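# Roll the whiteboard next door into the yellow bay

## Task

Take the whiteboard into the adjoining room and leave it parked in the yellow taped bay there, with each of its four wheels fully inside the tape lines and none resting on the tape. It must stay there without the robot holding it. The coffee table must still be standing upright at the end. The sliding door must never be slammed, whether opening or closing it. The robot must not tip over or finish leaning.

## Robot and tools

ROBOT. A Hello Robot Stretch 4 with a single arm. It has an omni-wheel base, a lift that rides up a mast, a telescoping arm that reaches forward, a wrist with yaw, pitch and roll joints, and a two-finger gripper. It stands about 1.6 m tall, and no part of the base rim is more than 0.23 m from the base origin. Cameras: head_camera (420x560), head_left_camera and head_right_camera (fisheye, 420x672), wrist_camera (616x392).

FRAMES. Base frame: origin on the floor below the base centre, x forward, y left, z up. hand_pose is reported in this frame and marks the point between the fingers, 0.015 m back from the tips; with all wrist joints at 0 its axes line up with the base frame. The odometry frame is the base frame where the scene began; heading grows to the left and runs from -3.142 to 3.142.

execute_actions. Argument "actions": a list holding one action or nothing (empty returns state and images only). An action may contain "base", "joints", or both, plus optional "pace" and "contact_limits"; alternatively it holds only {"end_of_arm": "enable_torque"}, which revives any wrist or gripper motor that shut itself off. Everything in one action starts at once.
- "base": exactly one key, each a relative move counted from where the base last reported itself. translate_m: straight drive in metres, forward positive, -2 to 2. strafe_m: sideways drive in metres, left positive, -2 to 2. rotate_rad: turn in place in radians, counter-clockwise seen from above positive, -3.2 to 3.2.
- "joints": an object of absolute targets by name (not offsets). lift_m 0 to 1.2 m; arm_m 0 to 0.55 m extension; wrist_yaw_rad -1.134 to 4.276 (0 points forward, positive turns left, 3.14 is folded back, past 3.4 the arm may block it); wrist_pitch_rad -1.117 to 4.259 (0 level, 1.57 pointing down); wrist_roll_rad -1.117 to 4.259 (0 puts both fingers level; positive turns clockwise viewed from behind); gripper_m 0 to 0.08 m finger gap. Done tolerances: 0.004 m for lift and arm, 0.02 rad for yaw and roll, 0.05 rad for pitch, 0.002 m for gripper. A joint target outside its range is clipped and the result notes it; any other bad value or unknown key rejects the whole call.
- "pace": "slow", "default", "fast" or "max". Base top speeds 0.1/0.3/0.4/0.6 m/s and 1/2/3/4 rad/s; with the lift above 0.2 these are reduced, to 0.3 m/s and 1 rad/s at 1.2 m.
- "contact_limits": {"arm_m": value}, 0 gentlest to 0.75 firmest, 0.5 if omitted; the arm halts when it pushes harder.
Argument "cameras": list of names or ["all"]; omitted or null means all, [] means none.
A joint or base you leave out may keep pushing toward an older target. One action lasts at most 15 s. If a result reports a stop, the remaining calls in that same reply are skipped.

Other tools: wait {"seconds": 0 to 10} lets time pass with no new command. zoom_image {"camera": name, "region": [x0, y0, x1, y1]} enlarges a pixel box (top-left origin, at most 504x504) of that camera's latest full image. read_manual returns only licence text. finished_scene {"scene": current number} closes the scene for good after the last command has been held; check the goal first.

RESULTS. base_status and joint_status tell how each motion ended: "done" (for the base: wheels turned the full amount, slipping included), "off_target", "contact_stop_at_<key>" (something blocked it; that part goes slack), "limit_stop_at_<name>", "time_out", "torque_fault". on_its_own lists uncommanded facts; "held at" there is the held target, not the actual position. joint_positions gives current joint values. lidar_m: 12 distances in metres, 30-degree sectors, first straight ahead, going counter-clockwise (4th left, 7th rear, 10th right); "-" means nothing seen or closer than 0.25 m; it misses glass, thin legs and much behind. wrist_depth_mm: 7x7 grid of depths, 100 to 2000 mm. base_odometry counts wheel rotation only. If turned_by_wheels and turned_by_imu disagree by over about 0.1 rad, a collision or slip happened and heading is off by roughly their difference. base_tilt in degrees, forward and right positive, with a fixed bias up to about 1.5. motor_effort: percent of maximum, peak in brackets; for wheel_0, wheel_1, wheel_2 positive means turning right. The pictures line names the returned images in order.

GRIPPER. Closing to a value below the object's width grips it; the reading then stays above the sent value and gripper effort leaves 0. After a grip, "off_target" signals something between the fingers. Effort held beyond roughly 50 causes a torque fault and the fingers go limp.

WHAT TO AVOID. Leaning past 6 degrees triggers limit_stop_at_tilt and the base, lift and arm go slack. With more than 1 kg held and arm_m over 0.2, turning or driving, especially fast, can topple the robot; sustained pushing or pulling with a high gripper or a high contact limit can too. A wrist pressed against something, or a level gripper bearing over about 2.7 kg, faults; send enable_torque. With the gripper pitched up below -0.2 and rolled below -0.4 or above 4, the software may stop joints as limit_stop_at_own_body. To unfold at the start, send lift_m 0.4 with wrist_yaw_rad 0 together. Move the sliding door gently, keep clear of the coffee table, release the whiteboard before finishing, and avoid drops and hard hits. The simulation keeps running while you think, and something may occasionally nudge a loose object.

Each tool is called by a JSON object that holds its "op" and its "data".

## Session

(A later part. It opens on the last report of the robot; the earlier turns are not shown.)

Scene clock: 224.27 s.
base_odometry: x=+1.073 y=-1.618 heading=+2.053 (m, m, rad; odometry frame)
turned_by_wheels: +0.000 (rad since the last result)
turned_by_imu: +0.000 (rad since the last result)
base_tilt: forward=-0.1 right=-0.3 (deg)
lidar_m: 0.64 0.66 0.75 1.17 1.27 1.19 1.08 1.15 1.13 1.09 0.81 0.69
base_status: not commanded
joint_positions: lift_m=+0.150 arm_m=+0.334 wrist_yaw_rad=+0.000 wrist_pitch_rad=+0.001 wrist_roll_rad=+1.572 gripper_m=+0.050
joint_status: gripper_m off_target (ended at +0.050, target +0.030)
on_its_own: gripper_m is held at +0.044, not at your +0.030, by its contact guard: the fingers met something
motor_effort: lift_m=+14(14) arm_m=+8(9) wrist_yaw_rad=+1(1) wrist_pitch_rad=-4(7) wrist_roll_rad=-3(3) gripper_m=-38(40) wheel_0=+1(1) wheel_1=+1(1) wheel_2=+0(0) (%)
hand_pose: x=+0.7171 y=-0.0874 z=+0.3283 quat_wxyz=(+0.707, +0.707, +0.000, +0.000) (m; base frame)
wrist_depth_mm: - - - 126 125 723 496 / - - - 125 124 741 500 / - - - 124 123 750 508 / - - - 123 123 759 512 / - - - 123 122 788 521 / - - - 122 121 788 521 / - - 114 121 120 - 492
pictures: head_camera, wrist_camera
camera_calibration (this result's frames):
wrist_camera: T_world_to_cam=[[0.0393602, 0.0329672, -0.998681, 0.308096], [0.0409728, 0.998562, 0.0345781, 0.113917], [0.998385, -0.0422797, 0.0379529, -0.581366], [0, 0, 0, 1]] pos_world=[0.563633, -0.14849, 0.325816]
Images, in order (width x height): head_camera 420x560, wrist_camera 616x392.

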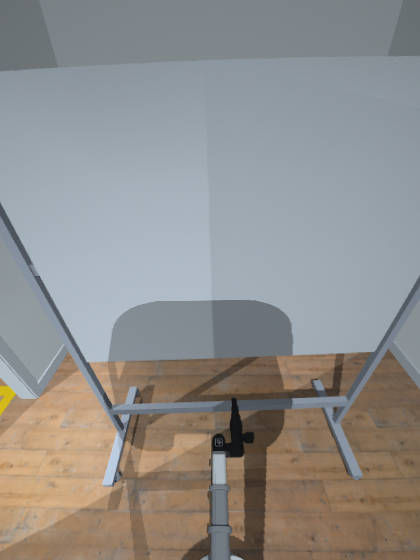

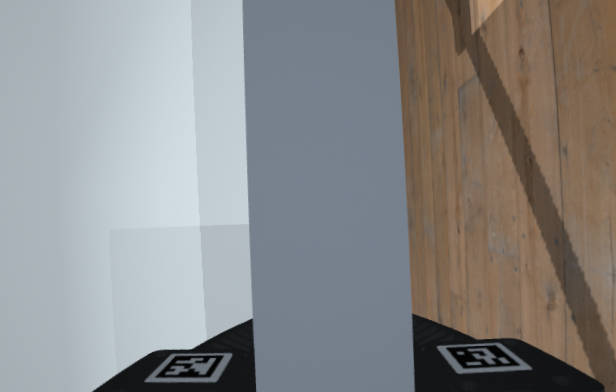

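{"op": "execute_actions", "data": {"actions": [{"base": {"translate_m": -0.10}, "joints": {"arm_m": 0.224}, "pace": "slow"}], "cameras": ["head_camera", "head_left_camera", "wrist_camera"]}}

Scene clock: 233.87 s.
base_odometry: x=+1.119 y=-1.706 heading=+2.053 (m, m, rad; odometry frame)
turned_by_wheels: +0.000 (rad since the last result)
turned_by_imu: +0.000 (rad since the last result)
base_tilt: forward=-0.1 right=-0.3 (deg)
lidar_m: 0.55 0.59 0.68 1.17 1.28 1.08 0.99 1.06 1.13 1.08 0.70 0.57
base_status: done
joint_positions: lift_m=+0.150 arm_m=+0.226 wrist_yaw_rad=+0.004 wrist_pitch_rad=+0.002 wrist_roll_rad=+1.570 gripper_m=+0.050
joint_status: all done
on_its_own: gripper_m is held at +0.044, not at your +0.030, by its contact guard: the fingers met something
motor_effort: lift_m=+14(14) arm_m=-12(11) wrist_yaw_rad=-8(19) wrist_pitch_rad=-5(6) wrist_roll_rad=+0(4) gripper_m=-38(40) wheel_0=-2(3) wheel_1=-2(9) wheel_2=+7(15) (%)
hand_pose: x=+0.6100 y=-0.0867 z=+0.3281 quat_wxyz=(+0.707, +0.707, +0.002, +0.001) (m; base frame)
wrist_depth_mm: - - - 116 116 723 492 / - - - 117 117 741 496 / - - - 118 118 750 504 / - - - 119 118 768 512 / - - - 120 119 768 517 / - - - 120 119 778 521 / - - 110 121 120 - 492
pictures: head_camera, head_left_camera, wrist_camera
camera_calibration (this result's frames):
wrist_camera: T_world_to_cam=[[0.03823, 0.0317339, -0.998765, 0.312682], [0.0375522, 0.998744, 0.0331706, 0.120143], [0.998563, -0.0387739, 0.0369903, -0.473861], [0, 0, 0, 1]] pos_world=[0.456715, -0.148288, 0.325839]
Images, in order (width x height): head_camera 420x560, head_left_camera 420x672, wrist_camera 616x392.

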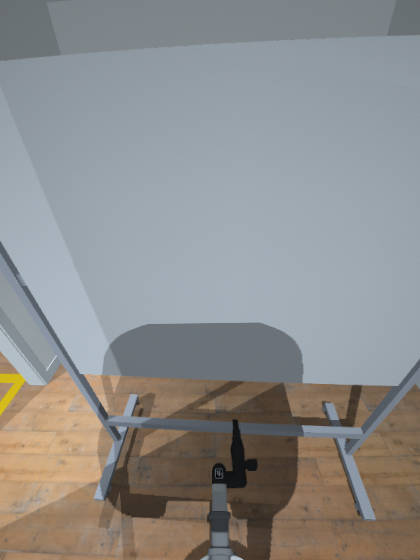

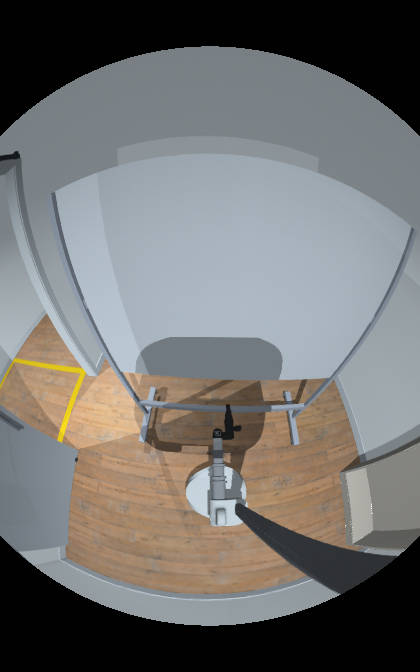

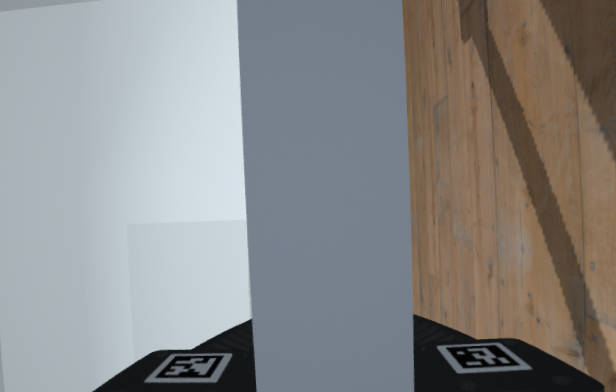

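{"op": "zoom_image", "data": {"camera": "head_camera", "region": [80, 380, 400, 530]}}

Region (80, 380, 400, 530) of head_camera's 420x560 image, scaled by 1.575, with more detail than that image has; it fills the top 236 rows of this view, and the rest is white.

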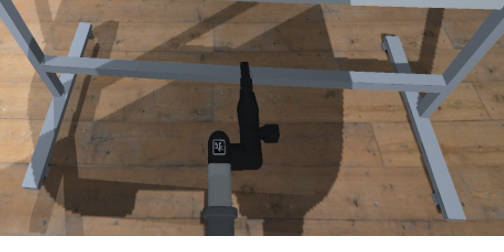

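{"op": "execute_actions", "data": {"actions": [{"base": {"strafe_m": 0.35}}], "cameras": ["head_camera", "head_left_camera", "head_right_camera"]}}

Scene clock: 253.00 s.
base_odometry: x=+0.809 y=-1.868 heading=+2.052 (m, m, rad; odometry frame)
turned_by_wheels: -0.001 (rad since the last result)
turned_by_imu: -0.007 (rad since the last result)
base_tilt: forward=-0.2 right=-0.3 (deg)
lidar_m: 0.54 0.60 0.66 0.81 0.91 1.08 1.04 1.07 1.42 1.43 0.72 0.57
base_status: done
joint_positions: lift_m=+0.150 arm_m=+0.225 wrist_yaw_rad=-0.005 wrist_pitch_rad=+0.002 wrist_roll_rad=+1.571 gripper_m=+0.050
joint_status: not commanded
on_its_own: gripper_m is held at +0.044, not at your +0.030, by its contact guard: the fingers met something; wrist_yaw_rad is at rest, and its effort (+16) is outside its rest range (-13 to +13)
motor_effort: lift_m=+15(14) arm_m=-7(12) wrist_yaw_rad=+16(42) wrist_pitch_rad=-4(6) wrist_roll_rad=-2(3) gripper_m=-38(38) wheel_0=-6(22) wheel_1=-3(3) wheel_2=-5(7) (%)
hand_pose: x=+0.6084 y=-0.0885 z=+0.3282 quat_wxyz=(+0.707, +0.707, -0.001, -0.002) (m; base frame)
wrist_depth_mm: - - - 118 117 715 492 / - - - 118 118 741 496 / - - - 119 118 759 508 / - - - 119 119 768 508 / - - - 120 119 768 517 / - - - 121 120 788 517 / - - 114 121 121 - 488
pictures: head_camera, head_left_camera, head_right_camera
Images, in order (width x height): head_camera 420x560, head_left_camera 420x672, head_right_camera 420x672.

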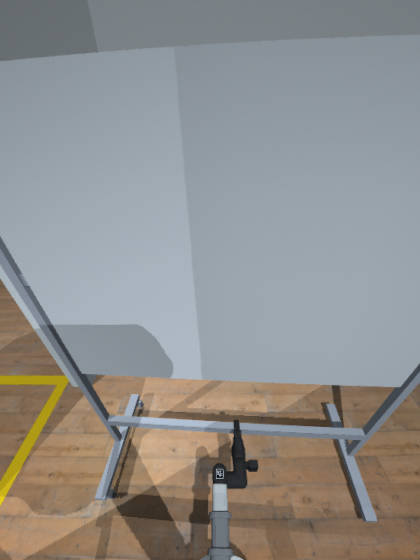

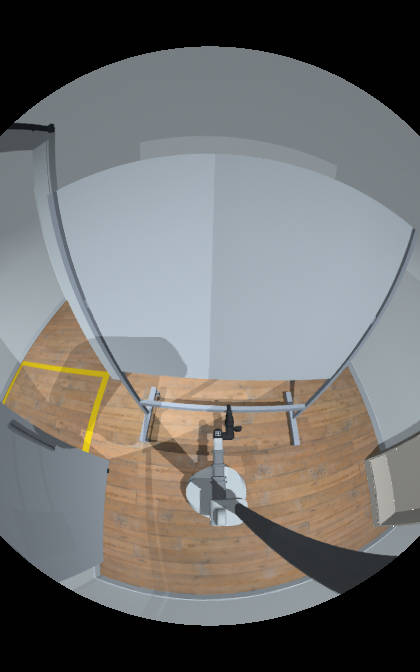

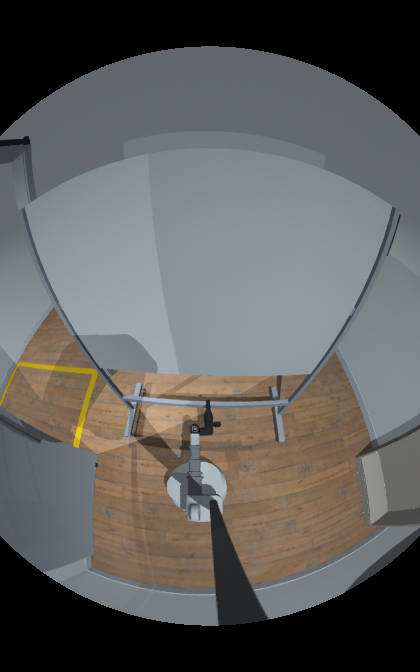

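{"op": "execute_actions", "data": {"actions": [{"base": {"strafe_m": 0.53}}], "cameras": ["head_camera", "head_left_camera", "head_right_camera"]}}

Scene clock: 261.53 s.
base_odometry: x=+0.339 y=-2.113 heading=+2.051 (m, m, rad; odometry frame)
turned_by_wheels: -0.001 (rad since the last result)
turned_by_imu: -0.011 (rad since the last result)
base_tilt: forward=-0.2 right=-0.3 (deg)
lidar_m: 0.52 0.58 0.27 0.28 0.34 0.49 1.04 1.08 1.46 1.97 0.70 0.56
base_status: done
joint_positions: lift_m=+0.150 arm_m=+0.225 wrist_yaw_rad=-0.005 wrist_pitch_rad=+0.001 wrist_roll_rad=+1.571 gripper_m=+0.050
joint_status: not commanded
on_its_own: gripper_m is held at +0.044, not at your +0.030, by its contact guard: the fingers met something; wrist_yaw_rad is at rest, and its effort (+16) is outside its rest range (-13 to +13)
motor_effort: lift_m=+14(14) arm_m=-7(7) wrist_yaw_rad=+16(48) wrist_pitch_rad=-4(4) wrist_roll_rad=-1(3) gripper_m=-39(39) wheel_0=-5(26) wheel_1=-3(5) wheel_2=-7(8) (%)
hand_pose: x=+0.6084 y=-0.0885 z=+0.3282 quat_wxyz=(+0.707, +0.707, -0.001, -0.002) (m; base frame)
wrist_depth_mm: - - - 118 118 723 496 / - - - 119 118 732 500 / - - - 119 119 759 504 / - - - 120 119 768 512 / - - - 120 120 768 517 / - - - 121 120 778 521 / 1464 1499 114 121 121 - 492
pictures: head_camera, head_left_camera, head_right_camera
Images, in order (width x height): head_camera 420x560, head_left_camera 420x672, head_right_camera 420x672.

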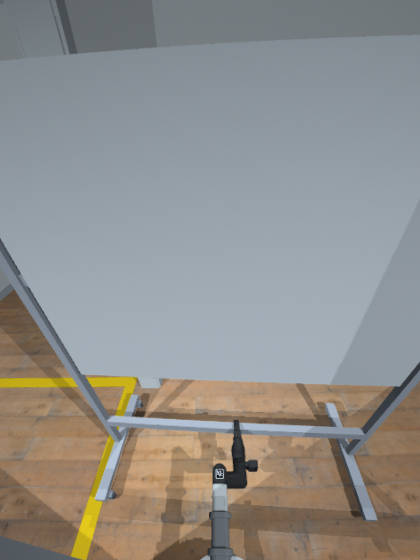

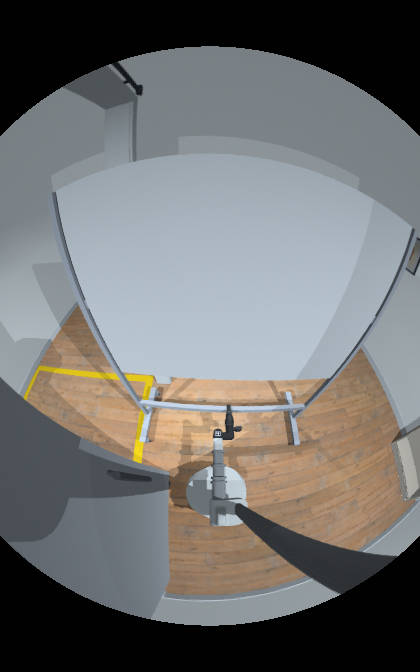

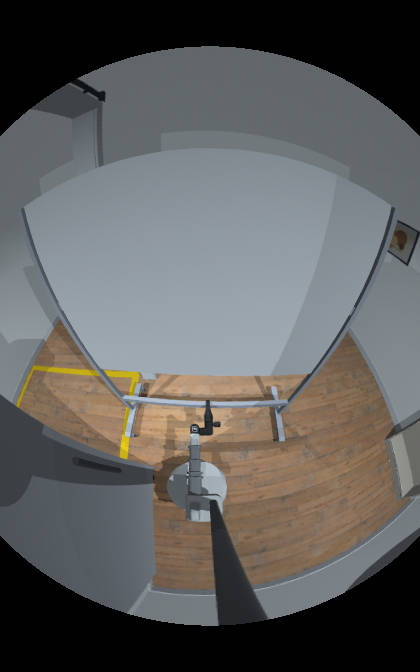

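{"op": "execute_actions", "data": {"actions": [{"joints": {"gripper_m": 0.08}}], "cameras": []}}

{"op": "execute_actions", "data": {"actions": [{"base": {"strafe_m": -1.12}, "joints": {"arm_m": 0.0}, "pace": "fast"}], "cameras": ["head_camera", "head_left_camera"]}}

Scene clock: 276.30 s.
base_odometry: x=+0.339 y=-2.113 heading=+2.052 (m, m, rad; odometry frame)
turned_by_wheels: +0.001 (rad since the last result)
turned_by_imu: +0.001 (rad since the last result)
base_tilt: forward=-0.1 right=-0.4 (deg)
lidar_m: 0.55 0.57 0.26 0.27 0.34 0.48 1.03 1.07 1.41 1.95 0.72 0.56
base_status: not commanded
joint_positions: lift_m=+0.150 arm_m=+0.225 wrist_yaw_rad=+0.000 wrist_pitch_rad=+0.002 wrist_roll_rad=+1.570 gripper_m=+0.080
joint_status: all done
motor_effort: lift_m=+14(15) arm_m=-7(7) wrist_yaw_rad=+3(17) wrist_pitch_rad=-7(7) wrist_roll_rad=-1(1) gripper_m=+1(37) wheel_0=+0(5) wheel_1=-2(3) wheel_2=-3(7) (%)
hand_pose: x=+0.6088 y=-0.0875 z=+0.3281 quat_wxyz=(+0.707, +0.707, +0.001, -0.001) (m; base frame)
wrist_depth_mm: - - - 116 116 723 488 / - - - 117 117 741 500 / - - - 118 118 750 508 / - - - 118 118 768 508 / - - - 119 119 759 508 / - - - 120 119 715 517 / 1499 109 130 121 120 119 -
pictures: none
No camera images: the call's "cameras" was empty. Leave "cameras" out to get every camera's image.

Scene clock: 280.33 s.
base_odometry: x=+1.331 y=-1.595 heading=+2.052 (m, m, rad; odometry frame)
turned_by_wheels: +0.000 (rad since the last result)
turned_by_imu: +0.001 (rad since the last result)
base_tilt: forward=-0.2 right=-0.4 (deg)
lidar_m: 2.68 0.62 0.49 1.39 1.49 1.07 0.98 1.02 0.90 0.84 1.18 1.66
base_status: done
joint_positions: lift_m=+0.150 arm_m=+0.004 wrist_yaw_rad=+0.000 wrist_pitch_rad=+0.003 wrist_roll_rad=+1.570 gripper_m=+0.080
joint_status: all done
joint sent to its limit — the command would take arm_m past its lower limit, so that joint was sent only as far as its limit.
motor_effort: lift_m=+15(15) arm_m=-9(12) wrist_yaw_rad=+2(0) wrist_pitch_rad=-8(9) wrist_roll_rad=+0(0) gripper_m=+1(1) wheel_0=-3(12) wheel_1=+2(8) wheel_2=+0(1) (%)
hand_pose: x=+0.3873 y=-0.0874 z=+0.3280 quat_wxyz=(+0.707, +0.707, +0.001, -0.001) (m; base frame)
wrist_depth_mm: - - - - 1537 723 492 / - - - - 1537 741 504 / - - - - 1618 750 508 / - - - - 1708 759 517 / - - - - 1756 778 517 / - - - - 1808 715 521 / - 109 134 - 1808 119 -
pictures: head_camera, head_left_camera
Images, in order (width x height): head_camera 420x560, head_left_camera 420x672.

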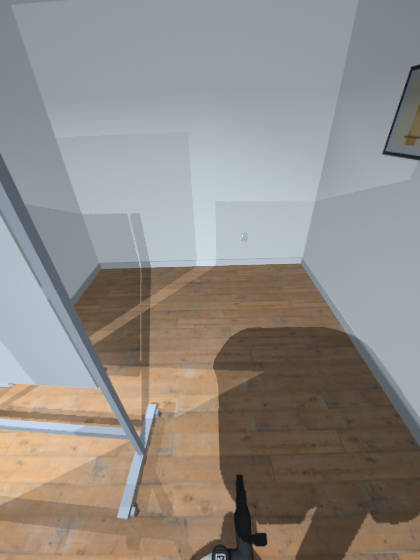

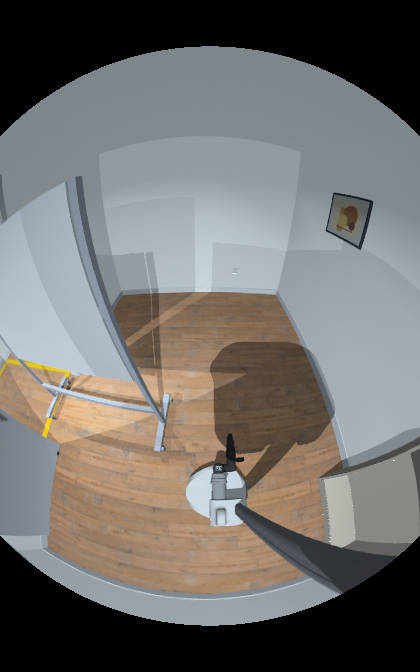

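{"op": "execute_actions", "data": {"actions": [{"base": {"rotate_rad": 1.594}, "joints": {"lift_m": 0.22, "wrist_roll_rad": 0.0}, "pace": "fast"}], "cameras": ["head_camera", "head_right_camera"]}}

Scene clock: 293.70 s.
base_odometry: x=+1.331 y=-1.595 heading=-2.637 (m, m, rad; odometry frame)
turned_by_wheels: +1.594 (rad since the last result)
turned_by_imu: +1.597 (rad since the last result)
base_tilt: forward=-0.2 right=-0.3 (deg)
lidar_m: 1.37 1.43 1.04 0.95 1.03 0.90 0.86 1.21 1.70 2.69 0.60 0.52
base_status: done
joint_positions: lift_m=+0.220 arm_m=+0.004 wrist_yaw_rad=+0.000 wrist_pitch_rad=+0.003 wrist_roll_rad=+0.000 gripper_m=+0.080
joint_status: all done
motor_effort: lift_m=+23(24) arm_m=-9(9) wrist_yaw_rad=+1(0) wrist_pitch_rad=-7(8) wrist_roll_rad=+0(2) gripper_m=+1(0) wheel_0=+0(10) wheel_1=+0(7) wheel_2=+0(12) (%)
hand_pose: x=+0.3874 y=-0.0874 z=+0.3973 quat_wxyz=(+1.000, +0.000, +0.001, +0.000) (m; base frame)
wrist_depth_mm: 1366 1255 1255 1229 - 1336 831 / 1336 1281 1229 1229 - 1366 1078 / 1336 1255 1255 1255 - - - / 1366 1255 1229 1229 - - - / 1336 1255 1255 1229 - - 1281 / 1336 1255 1229 1229 1464 1366 1336 / 1205 109 134 1098 1042 119 -
pictures: head_camera, head_right_camera
Images, in order (width x height): head_camera 420x560, head_right_camera 420x672.

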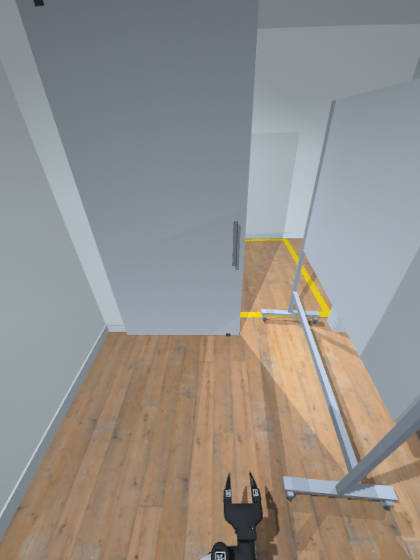

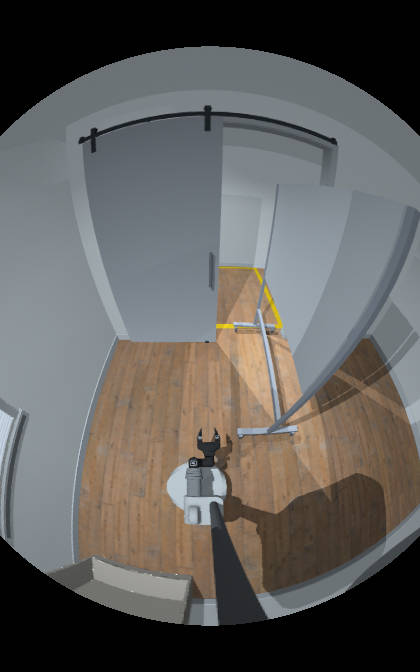

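{"op": "zoom_image", "data": {"camera": "head_camera", "region": [210, 440, 420, 560]}}

{"op": "zoom_image", "data": {"camera": "head_camera", "region": [220, 220, 360, 350]}}

Region (210, 440, 420, 560) of head_camera's 420x560 image, scaled by 2.400, with more detail than that image has; it fills the top 288 rows of this view, and the rest is white.

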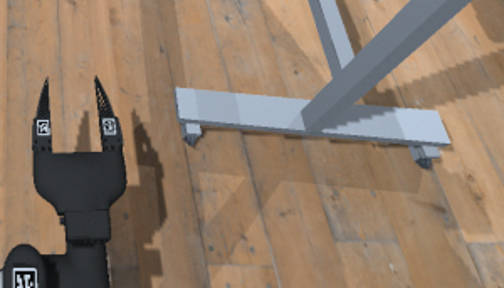

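Region (220, 220, 360, 350) of head_camera's 420x560 image, scaled by 3.600, with more detail than that image has; it fills the top 468 rows of this view, and the rest is white.

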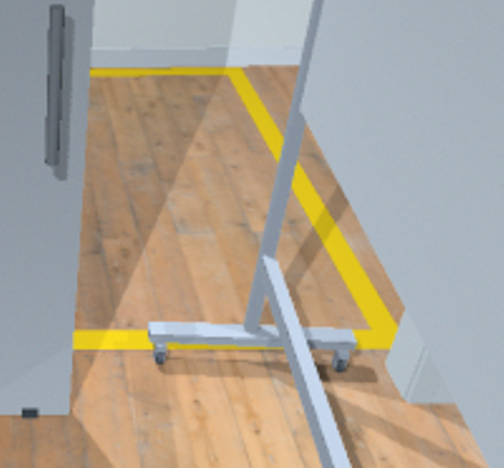

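{"op": "execute_actions", "data": {"actions": [{"base": {"strafe_m": -0.475}, "joints": {"wrist_pitch_rad": 0.6}, "pace": "fast"}], "cameras": ["head_camera", "wrist_camera"]}}

Scene clock: 310.23 s.
base_odometry: x=+1.102 y=-1.179 heading=-2.637 (m, m, rad; odometry frame)
turned_by_wheels: +0.000 (rad since the last result)
turned_by_imu: -0.001 (rad since the last result)
base_tilt: forward=-0.1 right=-0.3 (deg)
lidar_m: 0.36 0.42 1.55 1.47 1.21 0.99 1.16 1.22 1.69 2.20 2.09 0.40
base_status: done
joint_positions: lift_m=+0.220 arm_m=+0.004 wrist_yaw_rad=+0.000 wrist_pitch_rad=+0.602 wrist_roll_rad=+0.000 gripper_m=+0.080
joint_status: all done
motor_effort: lift_m=+22(22) arm_m=-8(9) wrist_yaw_rad=+0(0) wrist_pitch_rad=-5(5) wrist_roll_rad=+0(0) gripper_m=+1(0) wheel_0=-2(13) wheel_1=+2(12) wheel_2=+0(0) (%)
hand_pose: x=+0.3500 y=-0.0874 z=+0.2775 quat_wxyz=(+0.955, +0.000, +0.296, +0.000) (m; base frame)
wrist_depth_mm: 1160 1138 - 1808 126 1182 1138 / 1229 1229 1229 1281 138 1160 1138 / 1060 1042 991 917 150 917 904 / 809 778 768 723 165 707 699 / 654 634 621 591 549 585 574 / 535 530 525 496 473 492 488 / 469 109 135 433 314 119 -
pictures: head_camera, wrist_camera
camera_calibration (this result's frames):
wrist_camera: T_world_to_cam=[[0.0150558, -0.998656, -0.0495917, -0.073235], [-0.531615, 0.0340114, -0.846303, 0.491225], [0.846852, 0.0391055, -0.530388, 0.00494315], [0, 0, 0, 1]] pos_world=[0.258059, -0.0900371, 0.414715]
Images, in order (width x height): head_camera 420x560, wrist_camera 616x392.

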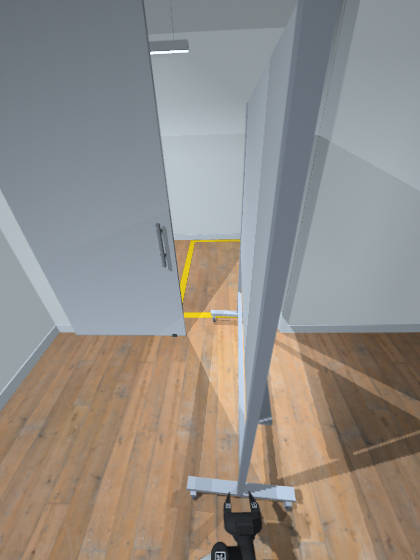

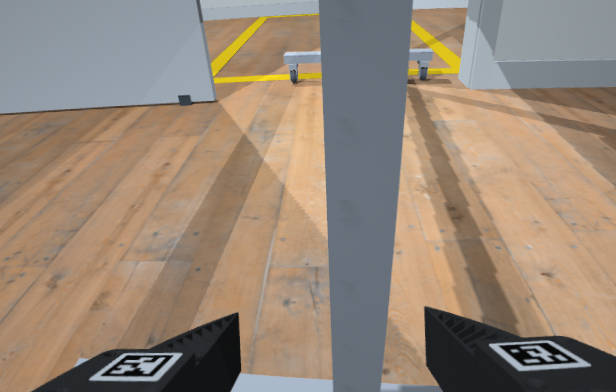

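{"op": "execute_actions", "data": {"actions": [{"joints": {"wrist_pitch_rad": 0.0, "arm_m": 0.065}}], "cameras": ["head_camera", "wrist_camera"]}}

Scene clock: 326.60 s.
base_odometry: x=+1.102 y=-1.179 heading=-2.637 (m, m, rad; odometry frame)
turned_by_wheels: +0.000 (rad since the last result)
turned_by_imu: +0.000 (rad since the last result)
base_tilt: forward=-0.2 right=-0.3 (deg)
lidar_m: 0.37 0.45 1.55 1.45 1.24 1.01 1.16 1.22 1.64 2.21 2.09 0.38
base_status: not commanded
joint_positions: lift_m=+0.220 arm_m=+0.063 wrist_yaw_rad=+0.000 wrist_pitch_rad=+0.003 wrist_roll_rad=+0.000 gripper_m=+0.080
joint_status: all done
motor_effort: lift_m=+22(22) arm_m=+9(13) wrist_yaw_rad=+1(0) wrist_pitch_rad=-10(12) wrist_roll_rad=+0(1) gripper_m=+1(1) wheel_0=-1(2) wheel_1=+2(2) wheel_2=+0(0) (%)
hand_pose: x=+0.4471 y=-0.0874 z=+0.3972 quat_wxyz=(+1.000, +0.000, +0.002, +0.000) (m; base frame)
wrist_depth_mm: 1229 1205 - - - 1205 1182 / 1229 1229 - - - 1182 1182 / 1229 1205 - - - 1160 1160 / 1205 1205 - - - 1160 1182 / 1205 1205 - - - 1160 1160 / 1205 1205 1182 1537 - 1182 1138 / 1205 109 134 1078 - 109 -
pictures: head_camera, wrist_camera
camera_calibration (this result's frames):
wrist_camera: T_world_to_cam=[[0.0402436, -0.998658, -0.0325926, -0.0868021], [0.0379096, 0.0341215, -0.998698, 0.450133], [0.99847, 0.0389557, 0.0392319, -0.307839], [0, 0, 0, 1]] pos_world=[0.293797, -0.0900528, 0.458795]
Images, in order (width x height): head_camera 420x560, wrist_camera 616x392.

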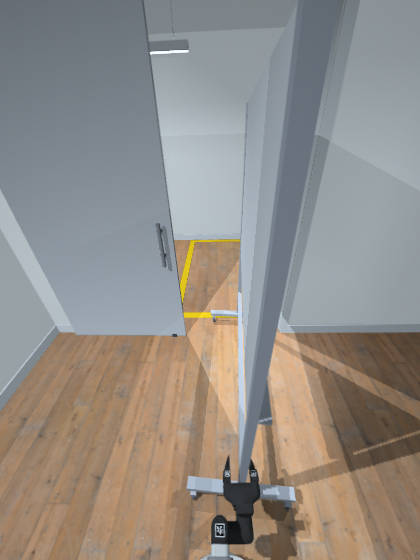

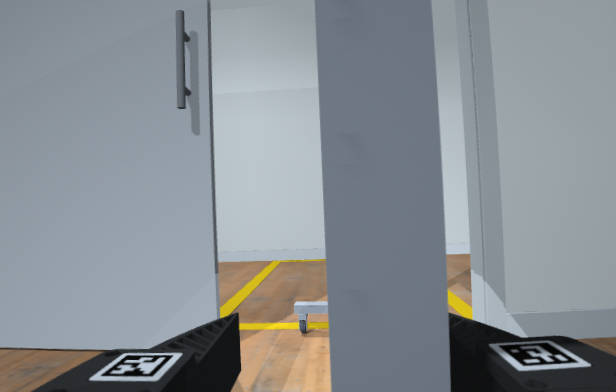

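{"op": "execute_actions", "data": {"actions": [{"joints": {"wrist_yaw_rad": -0.085, "gripper_m": 0.015}, "pace": "slow"}], "cameras": ["head_camera", "wrist_camera"]}}

Scene clock: 342.30 s.
base_odometry: x=+1.102 y=-1.179 heading=-2.637 (m, m, rad; odometry frame)
turned_by_wheels: +0.000 (rad since the last result)
turned_by_imu: +0.000 (rad since the last result)
base_tilt: forward=-0.2 right=-0.3 (deg)
lidar_m: 0.35 0.41 1.55 1.47 1.22 1.02 1.17 1.21 1.68 2.17 2.08 0.38
base_status: not commanded
joint_positions: lift_m=+0.220 arm_m=+0.064 wrist_yaw_rad=-0.085 wrist_pitch_rad=+0.003 wrist_roll_rad=+0.001 gripper_m=+0.029
joint_status: gripper_m off_target (ended at +0.029, target +0.015); the others done
on_its_own: gripper_m is held at +0.024, not at your +0.015, by its contact guard: the fingers met something
motor_effort: lift_m=+22(22) arm_m=+8(9) wrist_yaw_rad=+2(3) wrist_pitch_rad=-9(9) wrist_roll_rad=-3(4) gripper_m=-37(37) wheel_0=-2(2) wheel_1=+2(2) wheel_2=+0(0) (%)
hand_pose: x=+0.4388 y=-0.1053 z=+0.3973 quat_wxyz=(+0.999, +0.001, +0.001, -0.043) (m; base frame)
wrist_depth_mm: 1160 1205 - 106 1336 1229 1229 / 1160 1182 - 106 - 1229 1255 / 1138 1160 - 105 - 1229 1255 / 1138 1160 - 105 - 1255 1205 / 1138 1182 - 105 1281 1229 1205 / 1138 1160 1708 104 135 1229 1205 / 1118 1160 109 104 103 591 1042
pictures: head_camera, wrist_camera
camera_calibration (this result's frames):
wrist_camera: T_world_to_cam=[[-0.045212, -0.998413, -0.0335631, -0.0663823], [0.0408774, 0.0317204, -0.998661, 0.449506], [0.998141, -0.0465235, 0.0393784, -0.307852], [0, 0, 0, 1]] pos_world=[0.285903, -0.0948578, 0.458799]
Images, in order (width x height): head_camera 420x560, wrist_camera 616x392.

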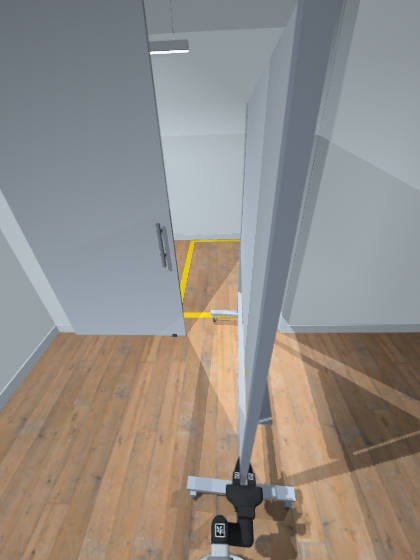

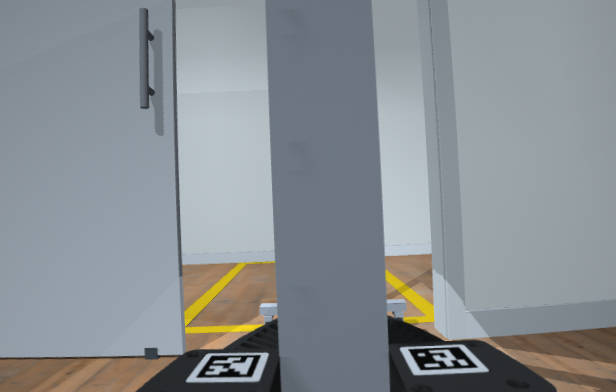

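{"op": "execute_actions", "data": {"actions": [{"base": {"strafe_m": -0.11}, "joints": {"wrist_yaw_rad": -0.05}}], "cameras": ["head_camera", "wrist_camera"]}}

Scene clock: 352.73 s.
base_odometry: x=+1.049 y=-1.082 heading=-2.637 (m, m, rad; odometry frame)
turned_by_wheels: +0.001 (rad since the last result)
turned_by_imu: +0.001 (rad since the last result)
base_tilt: forward=-0.2 right=-0.1 (deg)
lidar_m: 0.39 0.42 1.67 1.58 1.23 1.05 1.16 1.23 1.67 2.09 2.13 0.38
base_status: done
joint_positions: lift_m=+0.220 arm_m=+0.064 wrist_yaw_rad=-0.042 wrist_pitch_rad=+0.002 wrist_roll_rad=+0.000 gripper_m=+0.029
joint_status: all done
on_its_own: gripper_m is held at +0.024, not at your +0.015, by its contact guard: the fingers met something; wrist_yaw_rad is at rest, and its effort (-24) is outside its rest range (-13 to +13)
motor_effort: lift_m=+22(22) arm_m=+8(8) wrist_yaw_rad=-24(37) wrist_pitch_rad=-7(8) wrist_roll_rad=+0(3) gripper_m=-34(40) wheel_0=+4(14) wheel_1=+2(7) wheel_2=+2(4) (%)
hand_pose: x=+0.4434 y=-0.0962 z=+0.3974 quat_wxyz=(+1.000, +0.000, +0.001, -0.021) (m; base frame)
wrist_depth_mm: 1205 1205 - 107 1205 1229 1205 / 1205 1205 - 106 1229 1229 1182 / 1205 1182 - 106 1255 1229 1182 / 1182 1182 - 105 1255 1182 1182 / 1182 1182 - 105 1205 1205 1182 / 1182 1160 1708 104 135 1205 1182 / 1138 1160 108 104 103 1060 1042
pictures: head_camera, wrist_camera
camera_calibration (this result's frames):
wrist_camera: T_world_to_cam=[[-0.00126753, -0.999473, -0.0324361, -0.0771347], [0.0400777, 0.0323593, -0.998672, 0.449604], [0.999196, -0.00256581, 0.0400156, -0.308478], [0, 0, 0, 1]] pos_world=[0.290113, -0.0924344, 0.458849]
Images, in order (width x height): head_camera 420x560, wrist_camera 616x392.

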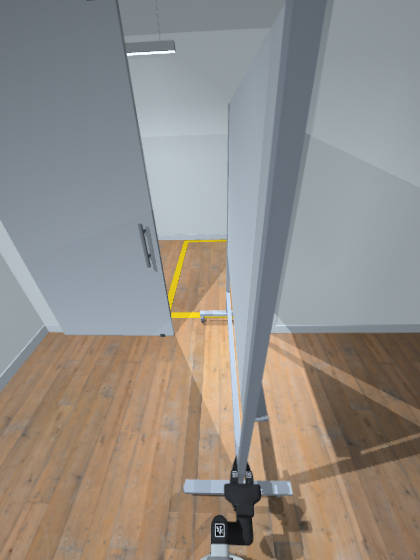

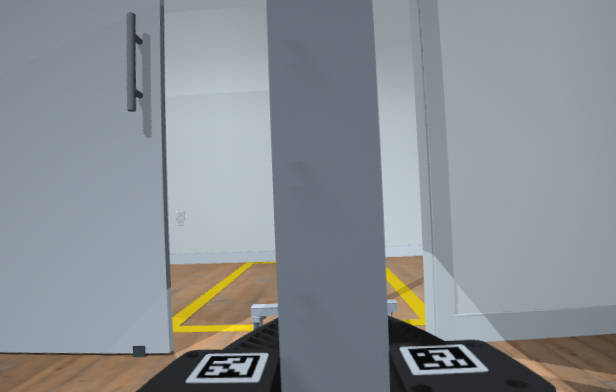

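{"op": "zoom_image", "data": {"camera": "head_camera", "region": [150, 220, 310, 350]}}

{"op": "zoom_image", "data": {"camera": "head_camera", "region": [160, 430, 320, 540]}}

{"op": "zoom_image", "data": {"camera": "wrist_camera", "region": [120, 230, 480, 370]}}

Region (150, 220, 310, 350) of head_camera's 420x560 image, scaled by 3.150, with more detail than that image has; it fills the top 410 rows of this view, and the rest is white.

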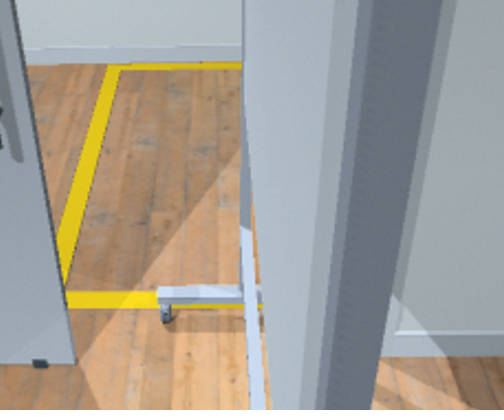

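Region (160, 430, 320, 540) of head_camera's 420x560 image, scaled by 3.150, with more detail than that image has; it fills the top 346 rows of this view, and the rest is white.

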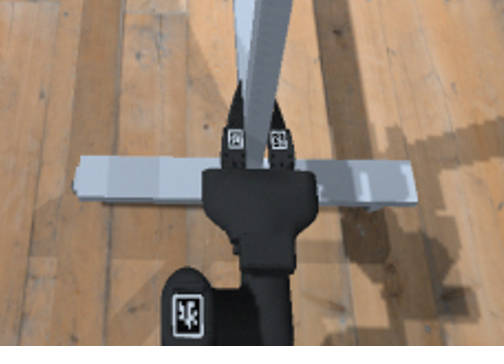

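Region (120, 230, 480, 370) of wrist_camera's 616x392 image, scaled by 1.400.

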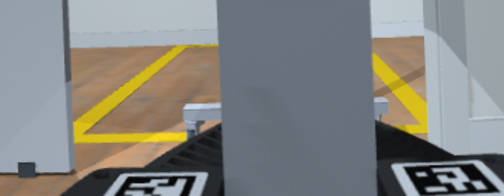

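{"op": "execute_actions", "data": {"actions": [{"base": {"translate_m": 0.85}, "joints": {"wrist_yaw_rad": -0.01}}]}}

Scene clock: 369.80 s.
base_odometry: x=+0.305 y=-1.493 heading=-2.637 (m, m, rad; odometry frame)
turned_by_wheels: -0.001 (rad since the last result)
turned_by_imu: -0.009 (rad since the last result)
base_tilt: forward=-0.2 right=-0.3 (deg)
lidar_m: 0.34 0.43 0.86 1.58 1.68 1.85 2.02 2.12 2.20 2.10 0.92 0.40
base_status: done
joint_positions: lift_m=+0.220 arm_m=+0.064 wrist_yaw_rad=-0.019 wrist_pitch_rad=+0.002 wrist_roll_rad=+0.000 gripper_m=+0.030
joint_status: all done
on_its_own: gripper_m is held at +0.024, not at your +0.015, by its contact guard: the fingers met something; wrist_yaw_rad is at rest, and its effort (+28) is outside its rest range (-13 to +13)
motor_effort: lift_m=+21(22) arm_m=+8(7) wrist_yaw_rad=+28(37) wrist_pitch_rad=-6(5) wrist_roll_rad=+0(1) gripper_m=-47(47) wheel_0=-1(7) wheel_1=-1(6) wheel_2=-6(21) (%)
hand_pose: x=+0.4455 y=-0.0915 z=+0.3976 quat_wxyz=(+1.000, +0.000, +0.001, -0.010) (m; base frame)
wrist_depth_mm: - - - 105 - - - / - - - 105 - - - / - - - 105 - - - / - - - 104 - - - / - - - 104 - - - / 1863 1756 1756 104 1281 1499 1499 / 1160 1182 109 103 101 - 1042
pictures: head_camera, head_left_camera, head_right_camera, wrist_camera
camera_calibration (this result's frames):
wrist_camera: T_world_to_cam=[[0.0210334, -0.999249, -0.0325511, -0.0823174], [0.0399243, 0.0333718, -0.998645, 0.449697], [0.998981, 0.0197053, 0.0405963, -0.308669], [0, 0, 0, 1]] pos_world=[0.292132, -0.0911804, 0.458939]
Images, in order (width x height): head_camera 420x560, head_left_camera 420x672, head_right_camera 420x672, wrist_camera 616x392.

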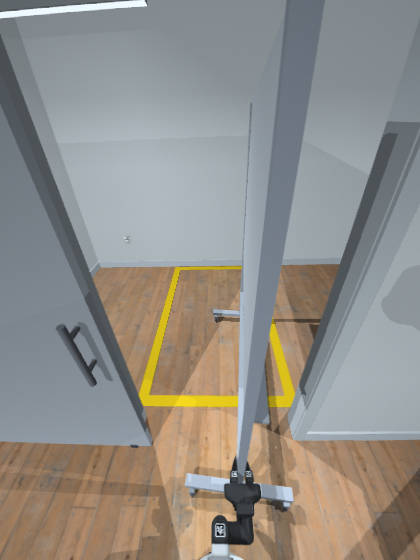

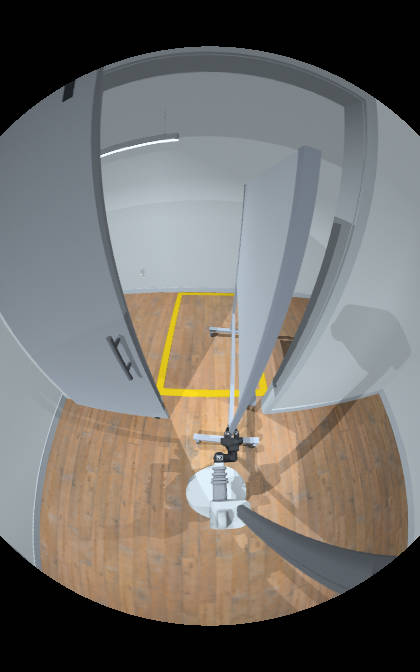

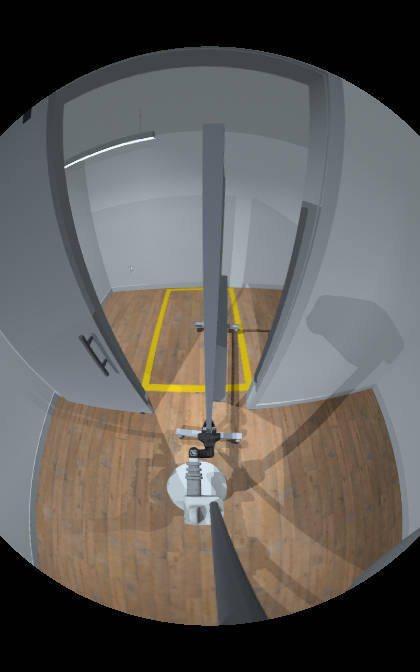

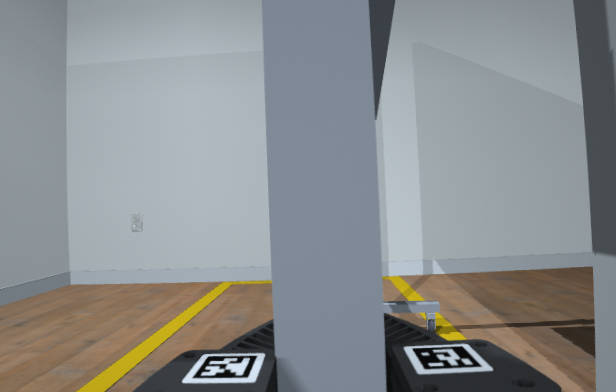

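{"op": "execute_actions", "data": {"actions": [{"joints": {"wrist_yaw_rad": -0.09}}]}}

Scene clock: 388.00 s.
base_odometry: x=+0.305 y=-1.493 heading=-2.637 (m, m, rad; odometry frame)
turned_by_wheels: +0.000 (rad since the last result)
turned_by_imu: +0.000 (rad since the last result)
base_tilt: forward=-0.2 right=-0.2 (deg)
lidar_m: 0.36 0.45 0.86 1.59 1.66 1.84 2.03 2.13 2.21 2.10 0.95 0.36
base_status: not commanded
joint_positions: lift_m=+0.220 arm_m=+0.064 wrist_yaw_rad=-0.095 wrist_pitch_rad=+0.003 wrist_roll_rad=+0.000 gripper_m=+0.029
joint_status: all done
on_its_own: gripper_m is held at +0.024, not at your +0.015, by its contact guard: the fingers met something; wrist_yaw_rad is at rest, and its effort (+15) is outside its rest range (-13 to +13)
motor_effort: lift_m=+21(21) arm_m=+4(7) wrist_yaw_rad=+15(34) wrist_pitch_rad=-7(9) wrist_roll_rad=+0(0) gripper_m=-36(47) wheel_0=-4(4) wheel_1=-1(1) wheel_2=+0(6) (%)
hand_pose: x=+0.4387 y=-0.1071 z=+0.3974 quat_wxyz=(+0.999, +0.000, +0.001, -0.047) (m; base frame)
wrist_depth_mm: - - - 106 - - 469 / - - - 105 - - 477 / - - - 105 - - 484 / - - - 105 - - 488 / - - - 104 - - 492 / 1808 1756 1756 104 135 1537 492 / 1160 1182 108 103 102 1060 496
pictures: head_camera, head_left_camera, head_right_camera, wrist_camera
camera_calibration (this result's frames):
wrist_camera: T_world_to_cam=[[-0.0544438, -0.997989, -0.0324639, -0.064614], [0.0413508, 0.0302308, -0.998687, 0.449342], [0.99766, -0.0557147, 0.0396217, -0.308618], [0, 0, 0, 1]] pos_world=[0.285798, -0.0952626, 0.458882]
Images, in order (width x height): head_camera 420x560, head_left_camera 420x672, head_right_camera 420x672, wrist_camera 616x392.

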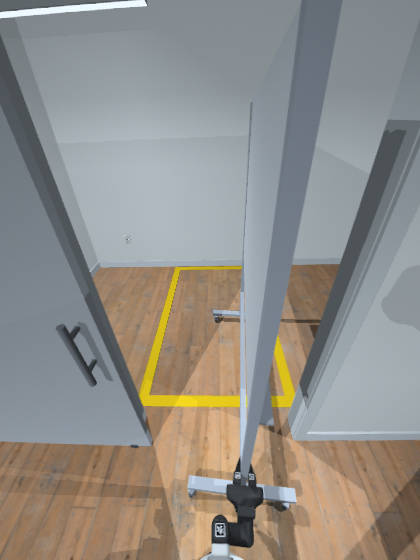

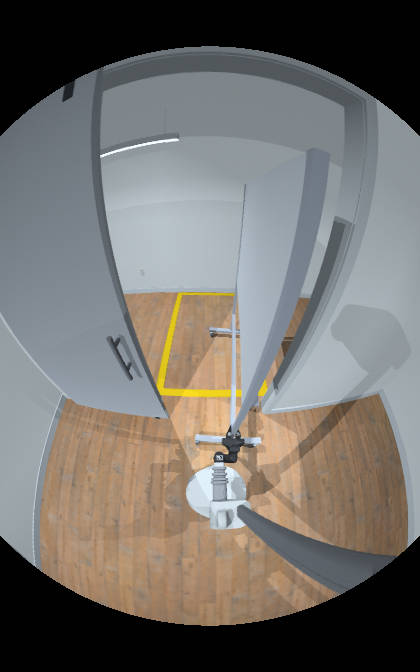

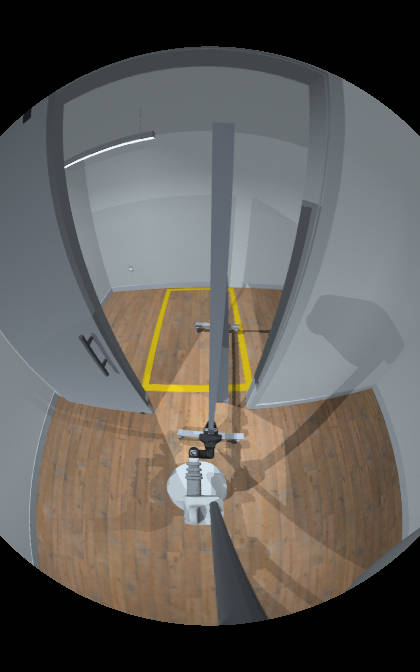

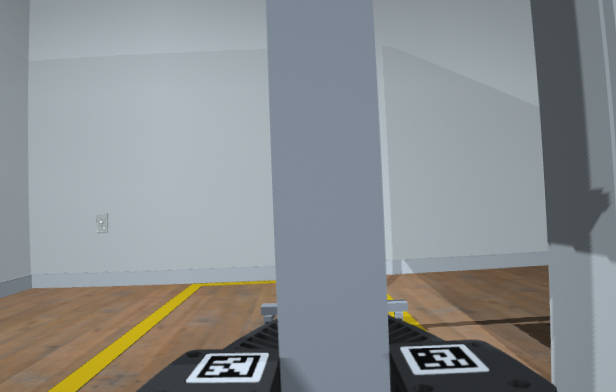

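{"op": "zoom_image", "data": {"camera": "head_camera", "region": [190, 290, 290, 340]}}

{"op": "zoom_image", "data": {"camera": "head_right_camera", "region": [130, 270, 290, 460]}}

{"op": "zoom_image", "data": {"camera": "head_camera", "region": [120, 380, 330, 540]}}

Region (190, 290, 290, 340) of head_camera's 420x560 image, scaled by 5.040, with more detail than that image has.

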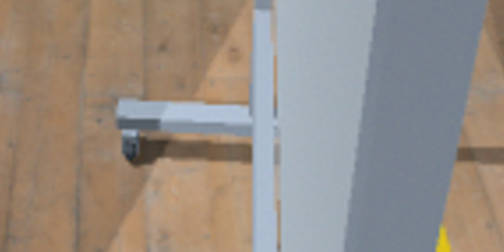

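Region (130, 270, 290, 460) of head_right_camera's 420x672 image, scaled by 2.653, with more detail than that image has; it fills the left 424 columns of this view, and the rest is white.

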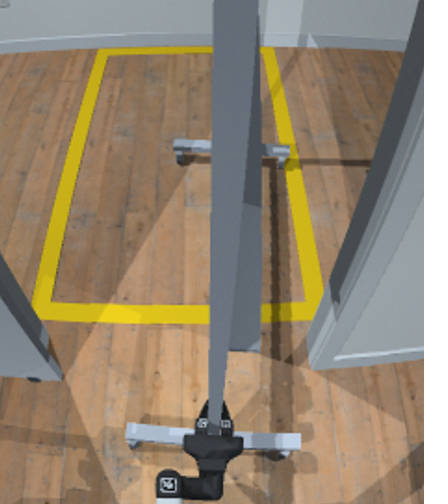

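Region (120, 380, 330, 540) of head_camera's 420x560 image, scaled by 2.400, with more detail than that image has; it fills the top 384 rows of this view, and the rest is white.

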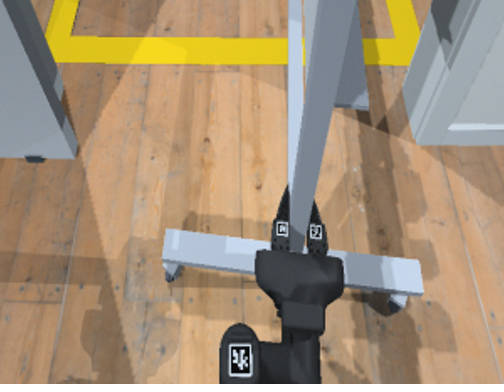

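{"op": "execute_actions", "data": {"actions": [{"joints": {"gripper_m": 0.08}}], "cameras": []}}

{"op": "execute_actions", "data": {"actions": [{"joints": {"arm_m": 0.004, "wrist_pitch_rad": 0.6, "lift_m": 0.33}, "pace": "fast"}], "cameras": ["head_camera"]}}

Scene clock: 454.20 s.
base_odometry: x=+0.305 y=-1.493 heading=-2.637 (m, m, rad; odometry frame)
turned_by_wheels: +0.000 (rad since the last result)
turned_by_imu: +0.000 (rad since the last result)
base_tilt: forward=-0.2 right=-0.3 (deg)
lidar_m: 0.37 0.43 0.88 1.56 1.67 1.86 2.01 2.11 2.18 2.10 0.92 0.39
base_status: not commanded
joint_positions: lift_m=+0.220 arm_m=+0.064 wrist_yaw_rad=-0.091 wrist_pitch_rad=+0.003 wrist_roll_rad=+0.000 gripper_m=+0.080
joint_status: all done
motor_effort: lift_m=+21(21) arm_m=+4(4) wrist_yaw_rad=+3(15) wrist_pitch_rad=-7(8) wrist_roll_rad=+1(1) gripper_m=+0(35) wheel_0=-3(4) wheel_1=-1(1) wheel_2=+0(0) (%)
hand_pose: x=+0.4391 y=-0.1063 z=+0.3974 quat_wxyz=(+0.999, +0.000, +0.001, -0.045) (m; base frame)
wrist_depth_mm: - - - 105 - - 477 / - - - 105 - - 484 / - - - 105 - - 492 / - - - 104 - - 492 / - - - 104 - - 496 / 1756 1808 1708 103 1308 1537 496 / 1205 109 134 103 102 119 -
pictures: none
No camera images: the call's "cameras" was empty. Leave "cameras" out to get every camera's image.

Scene clock: 455.43 s.
base_odometry: x=+0.305 y=-1.493 heading=-2.637 (m, m, rad; odometry frame)
turned_by_wheels: +0.000 (rad since the last result)
turned_by_imu: +0.000 (rad since the last result)
base_tilt: forward=-0.1 right=-0.3 (deg)
lidar_m: 0.38 0.44 0.89 1.58 1.68 1.85 2.02 2.09 2.20 2.09 0.89 0.36
base_status: not commanded
joint_positions: lift_m=+0.330 arm_m=+0.006 wrist_yaw_rad=-0.090 wrist_pitch_rad=+0.602 wrist_roll_rad=+0.000 gripper_m=+0.080
joint_status: all done
motor_effort: lift_m=+23(25) arm_m=-8(11) wrist_yaw_rad=+2(2) wrist_pitch_rad=-5(5) wrist_roll_rad=+2(1) gripper_m=+1(1) wheel_0=-3(3) wheel_1=-1(1) wheel_2=+0(0) (%)
hand_pose: x=+0.3432 y=-0.1028 z=+0.3874 quat_wxyz=(+0.954, +0.013, +0.296, -0.043) (m; base frame)
wrist_depth_mm: - - - 130 - - 473 / - 1921 1808 141 1576 1618 484 / 1336 1308 1255 153 1182 1138 492 / 1008 991 960 170 917 878 521 / 820 798 788 188 759 691 574 / 683 676 661 216 640 621 609 / 603 109 134 247 554 119 -
pictures: head_camera
Images, in order (width x height): head_camera 420x560.

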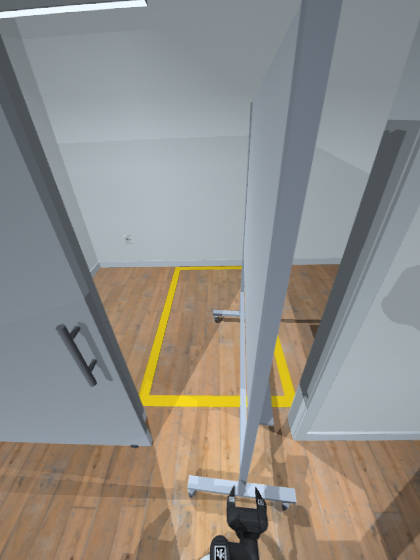

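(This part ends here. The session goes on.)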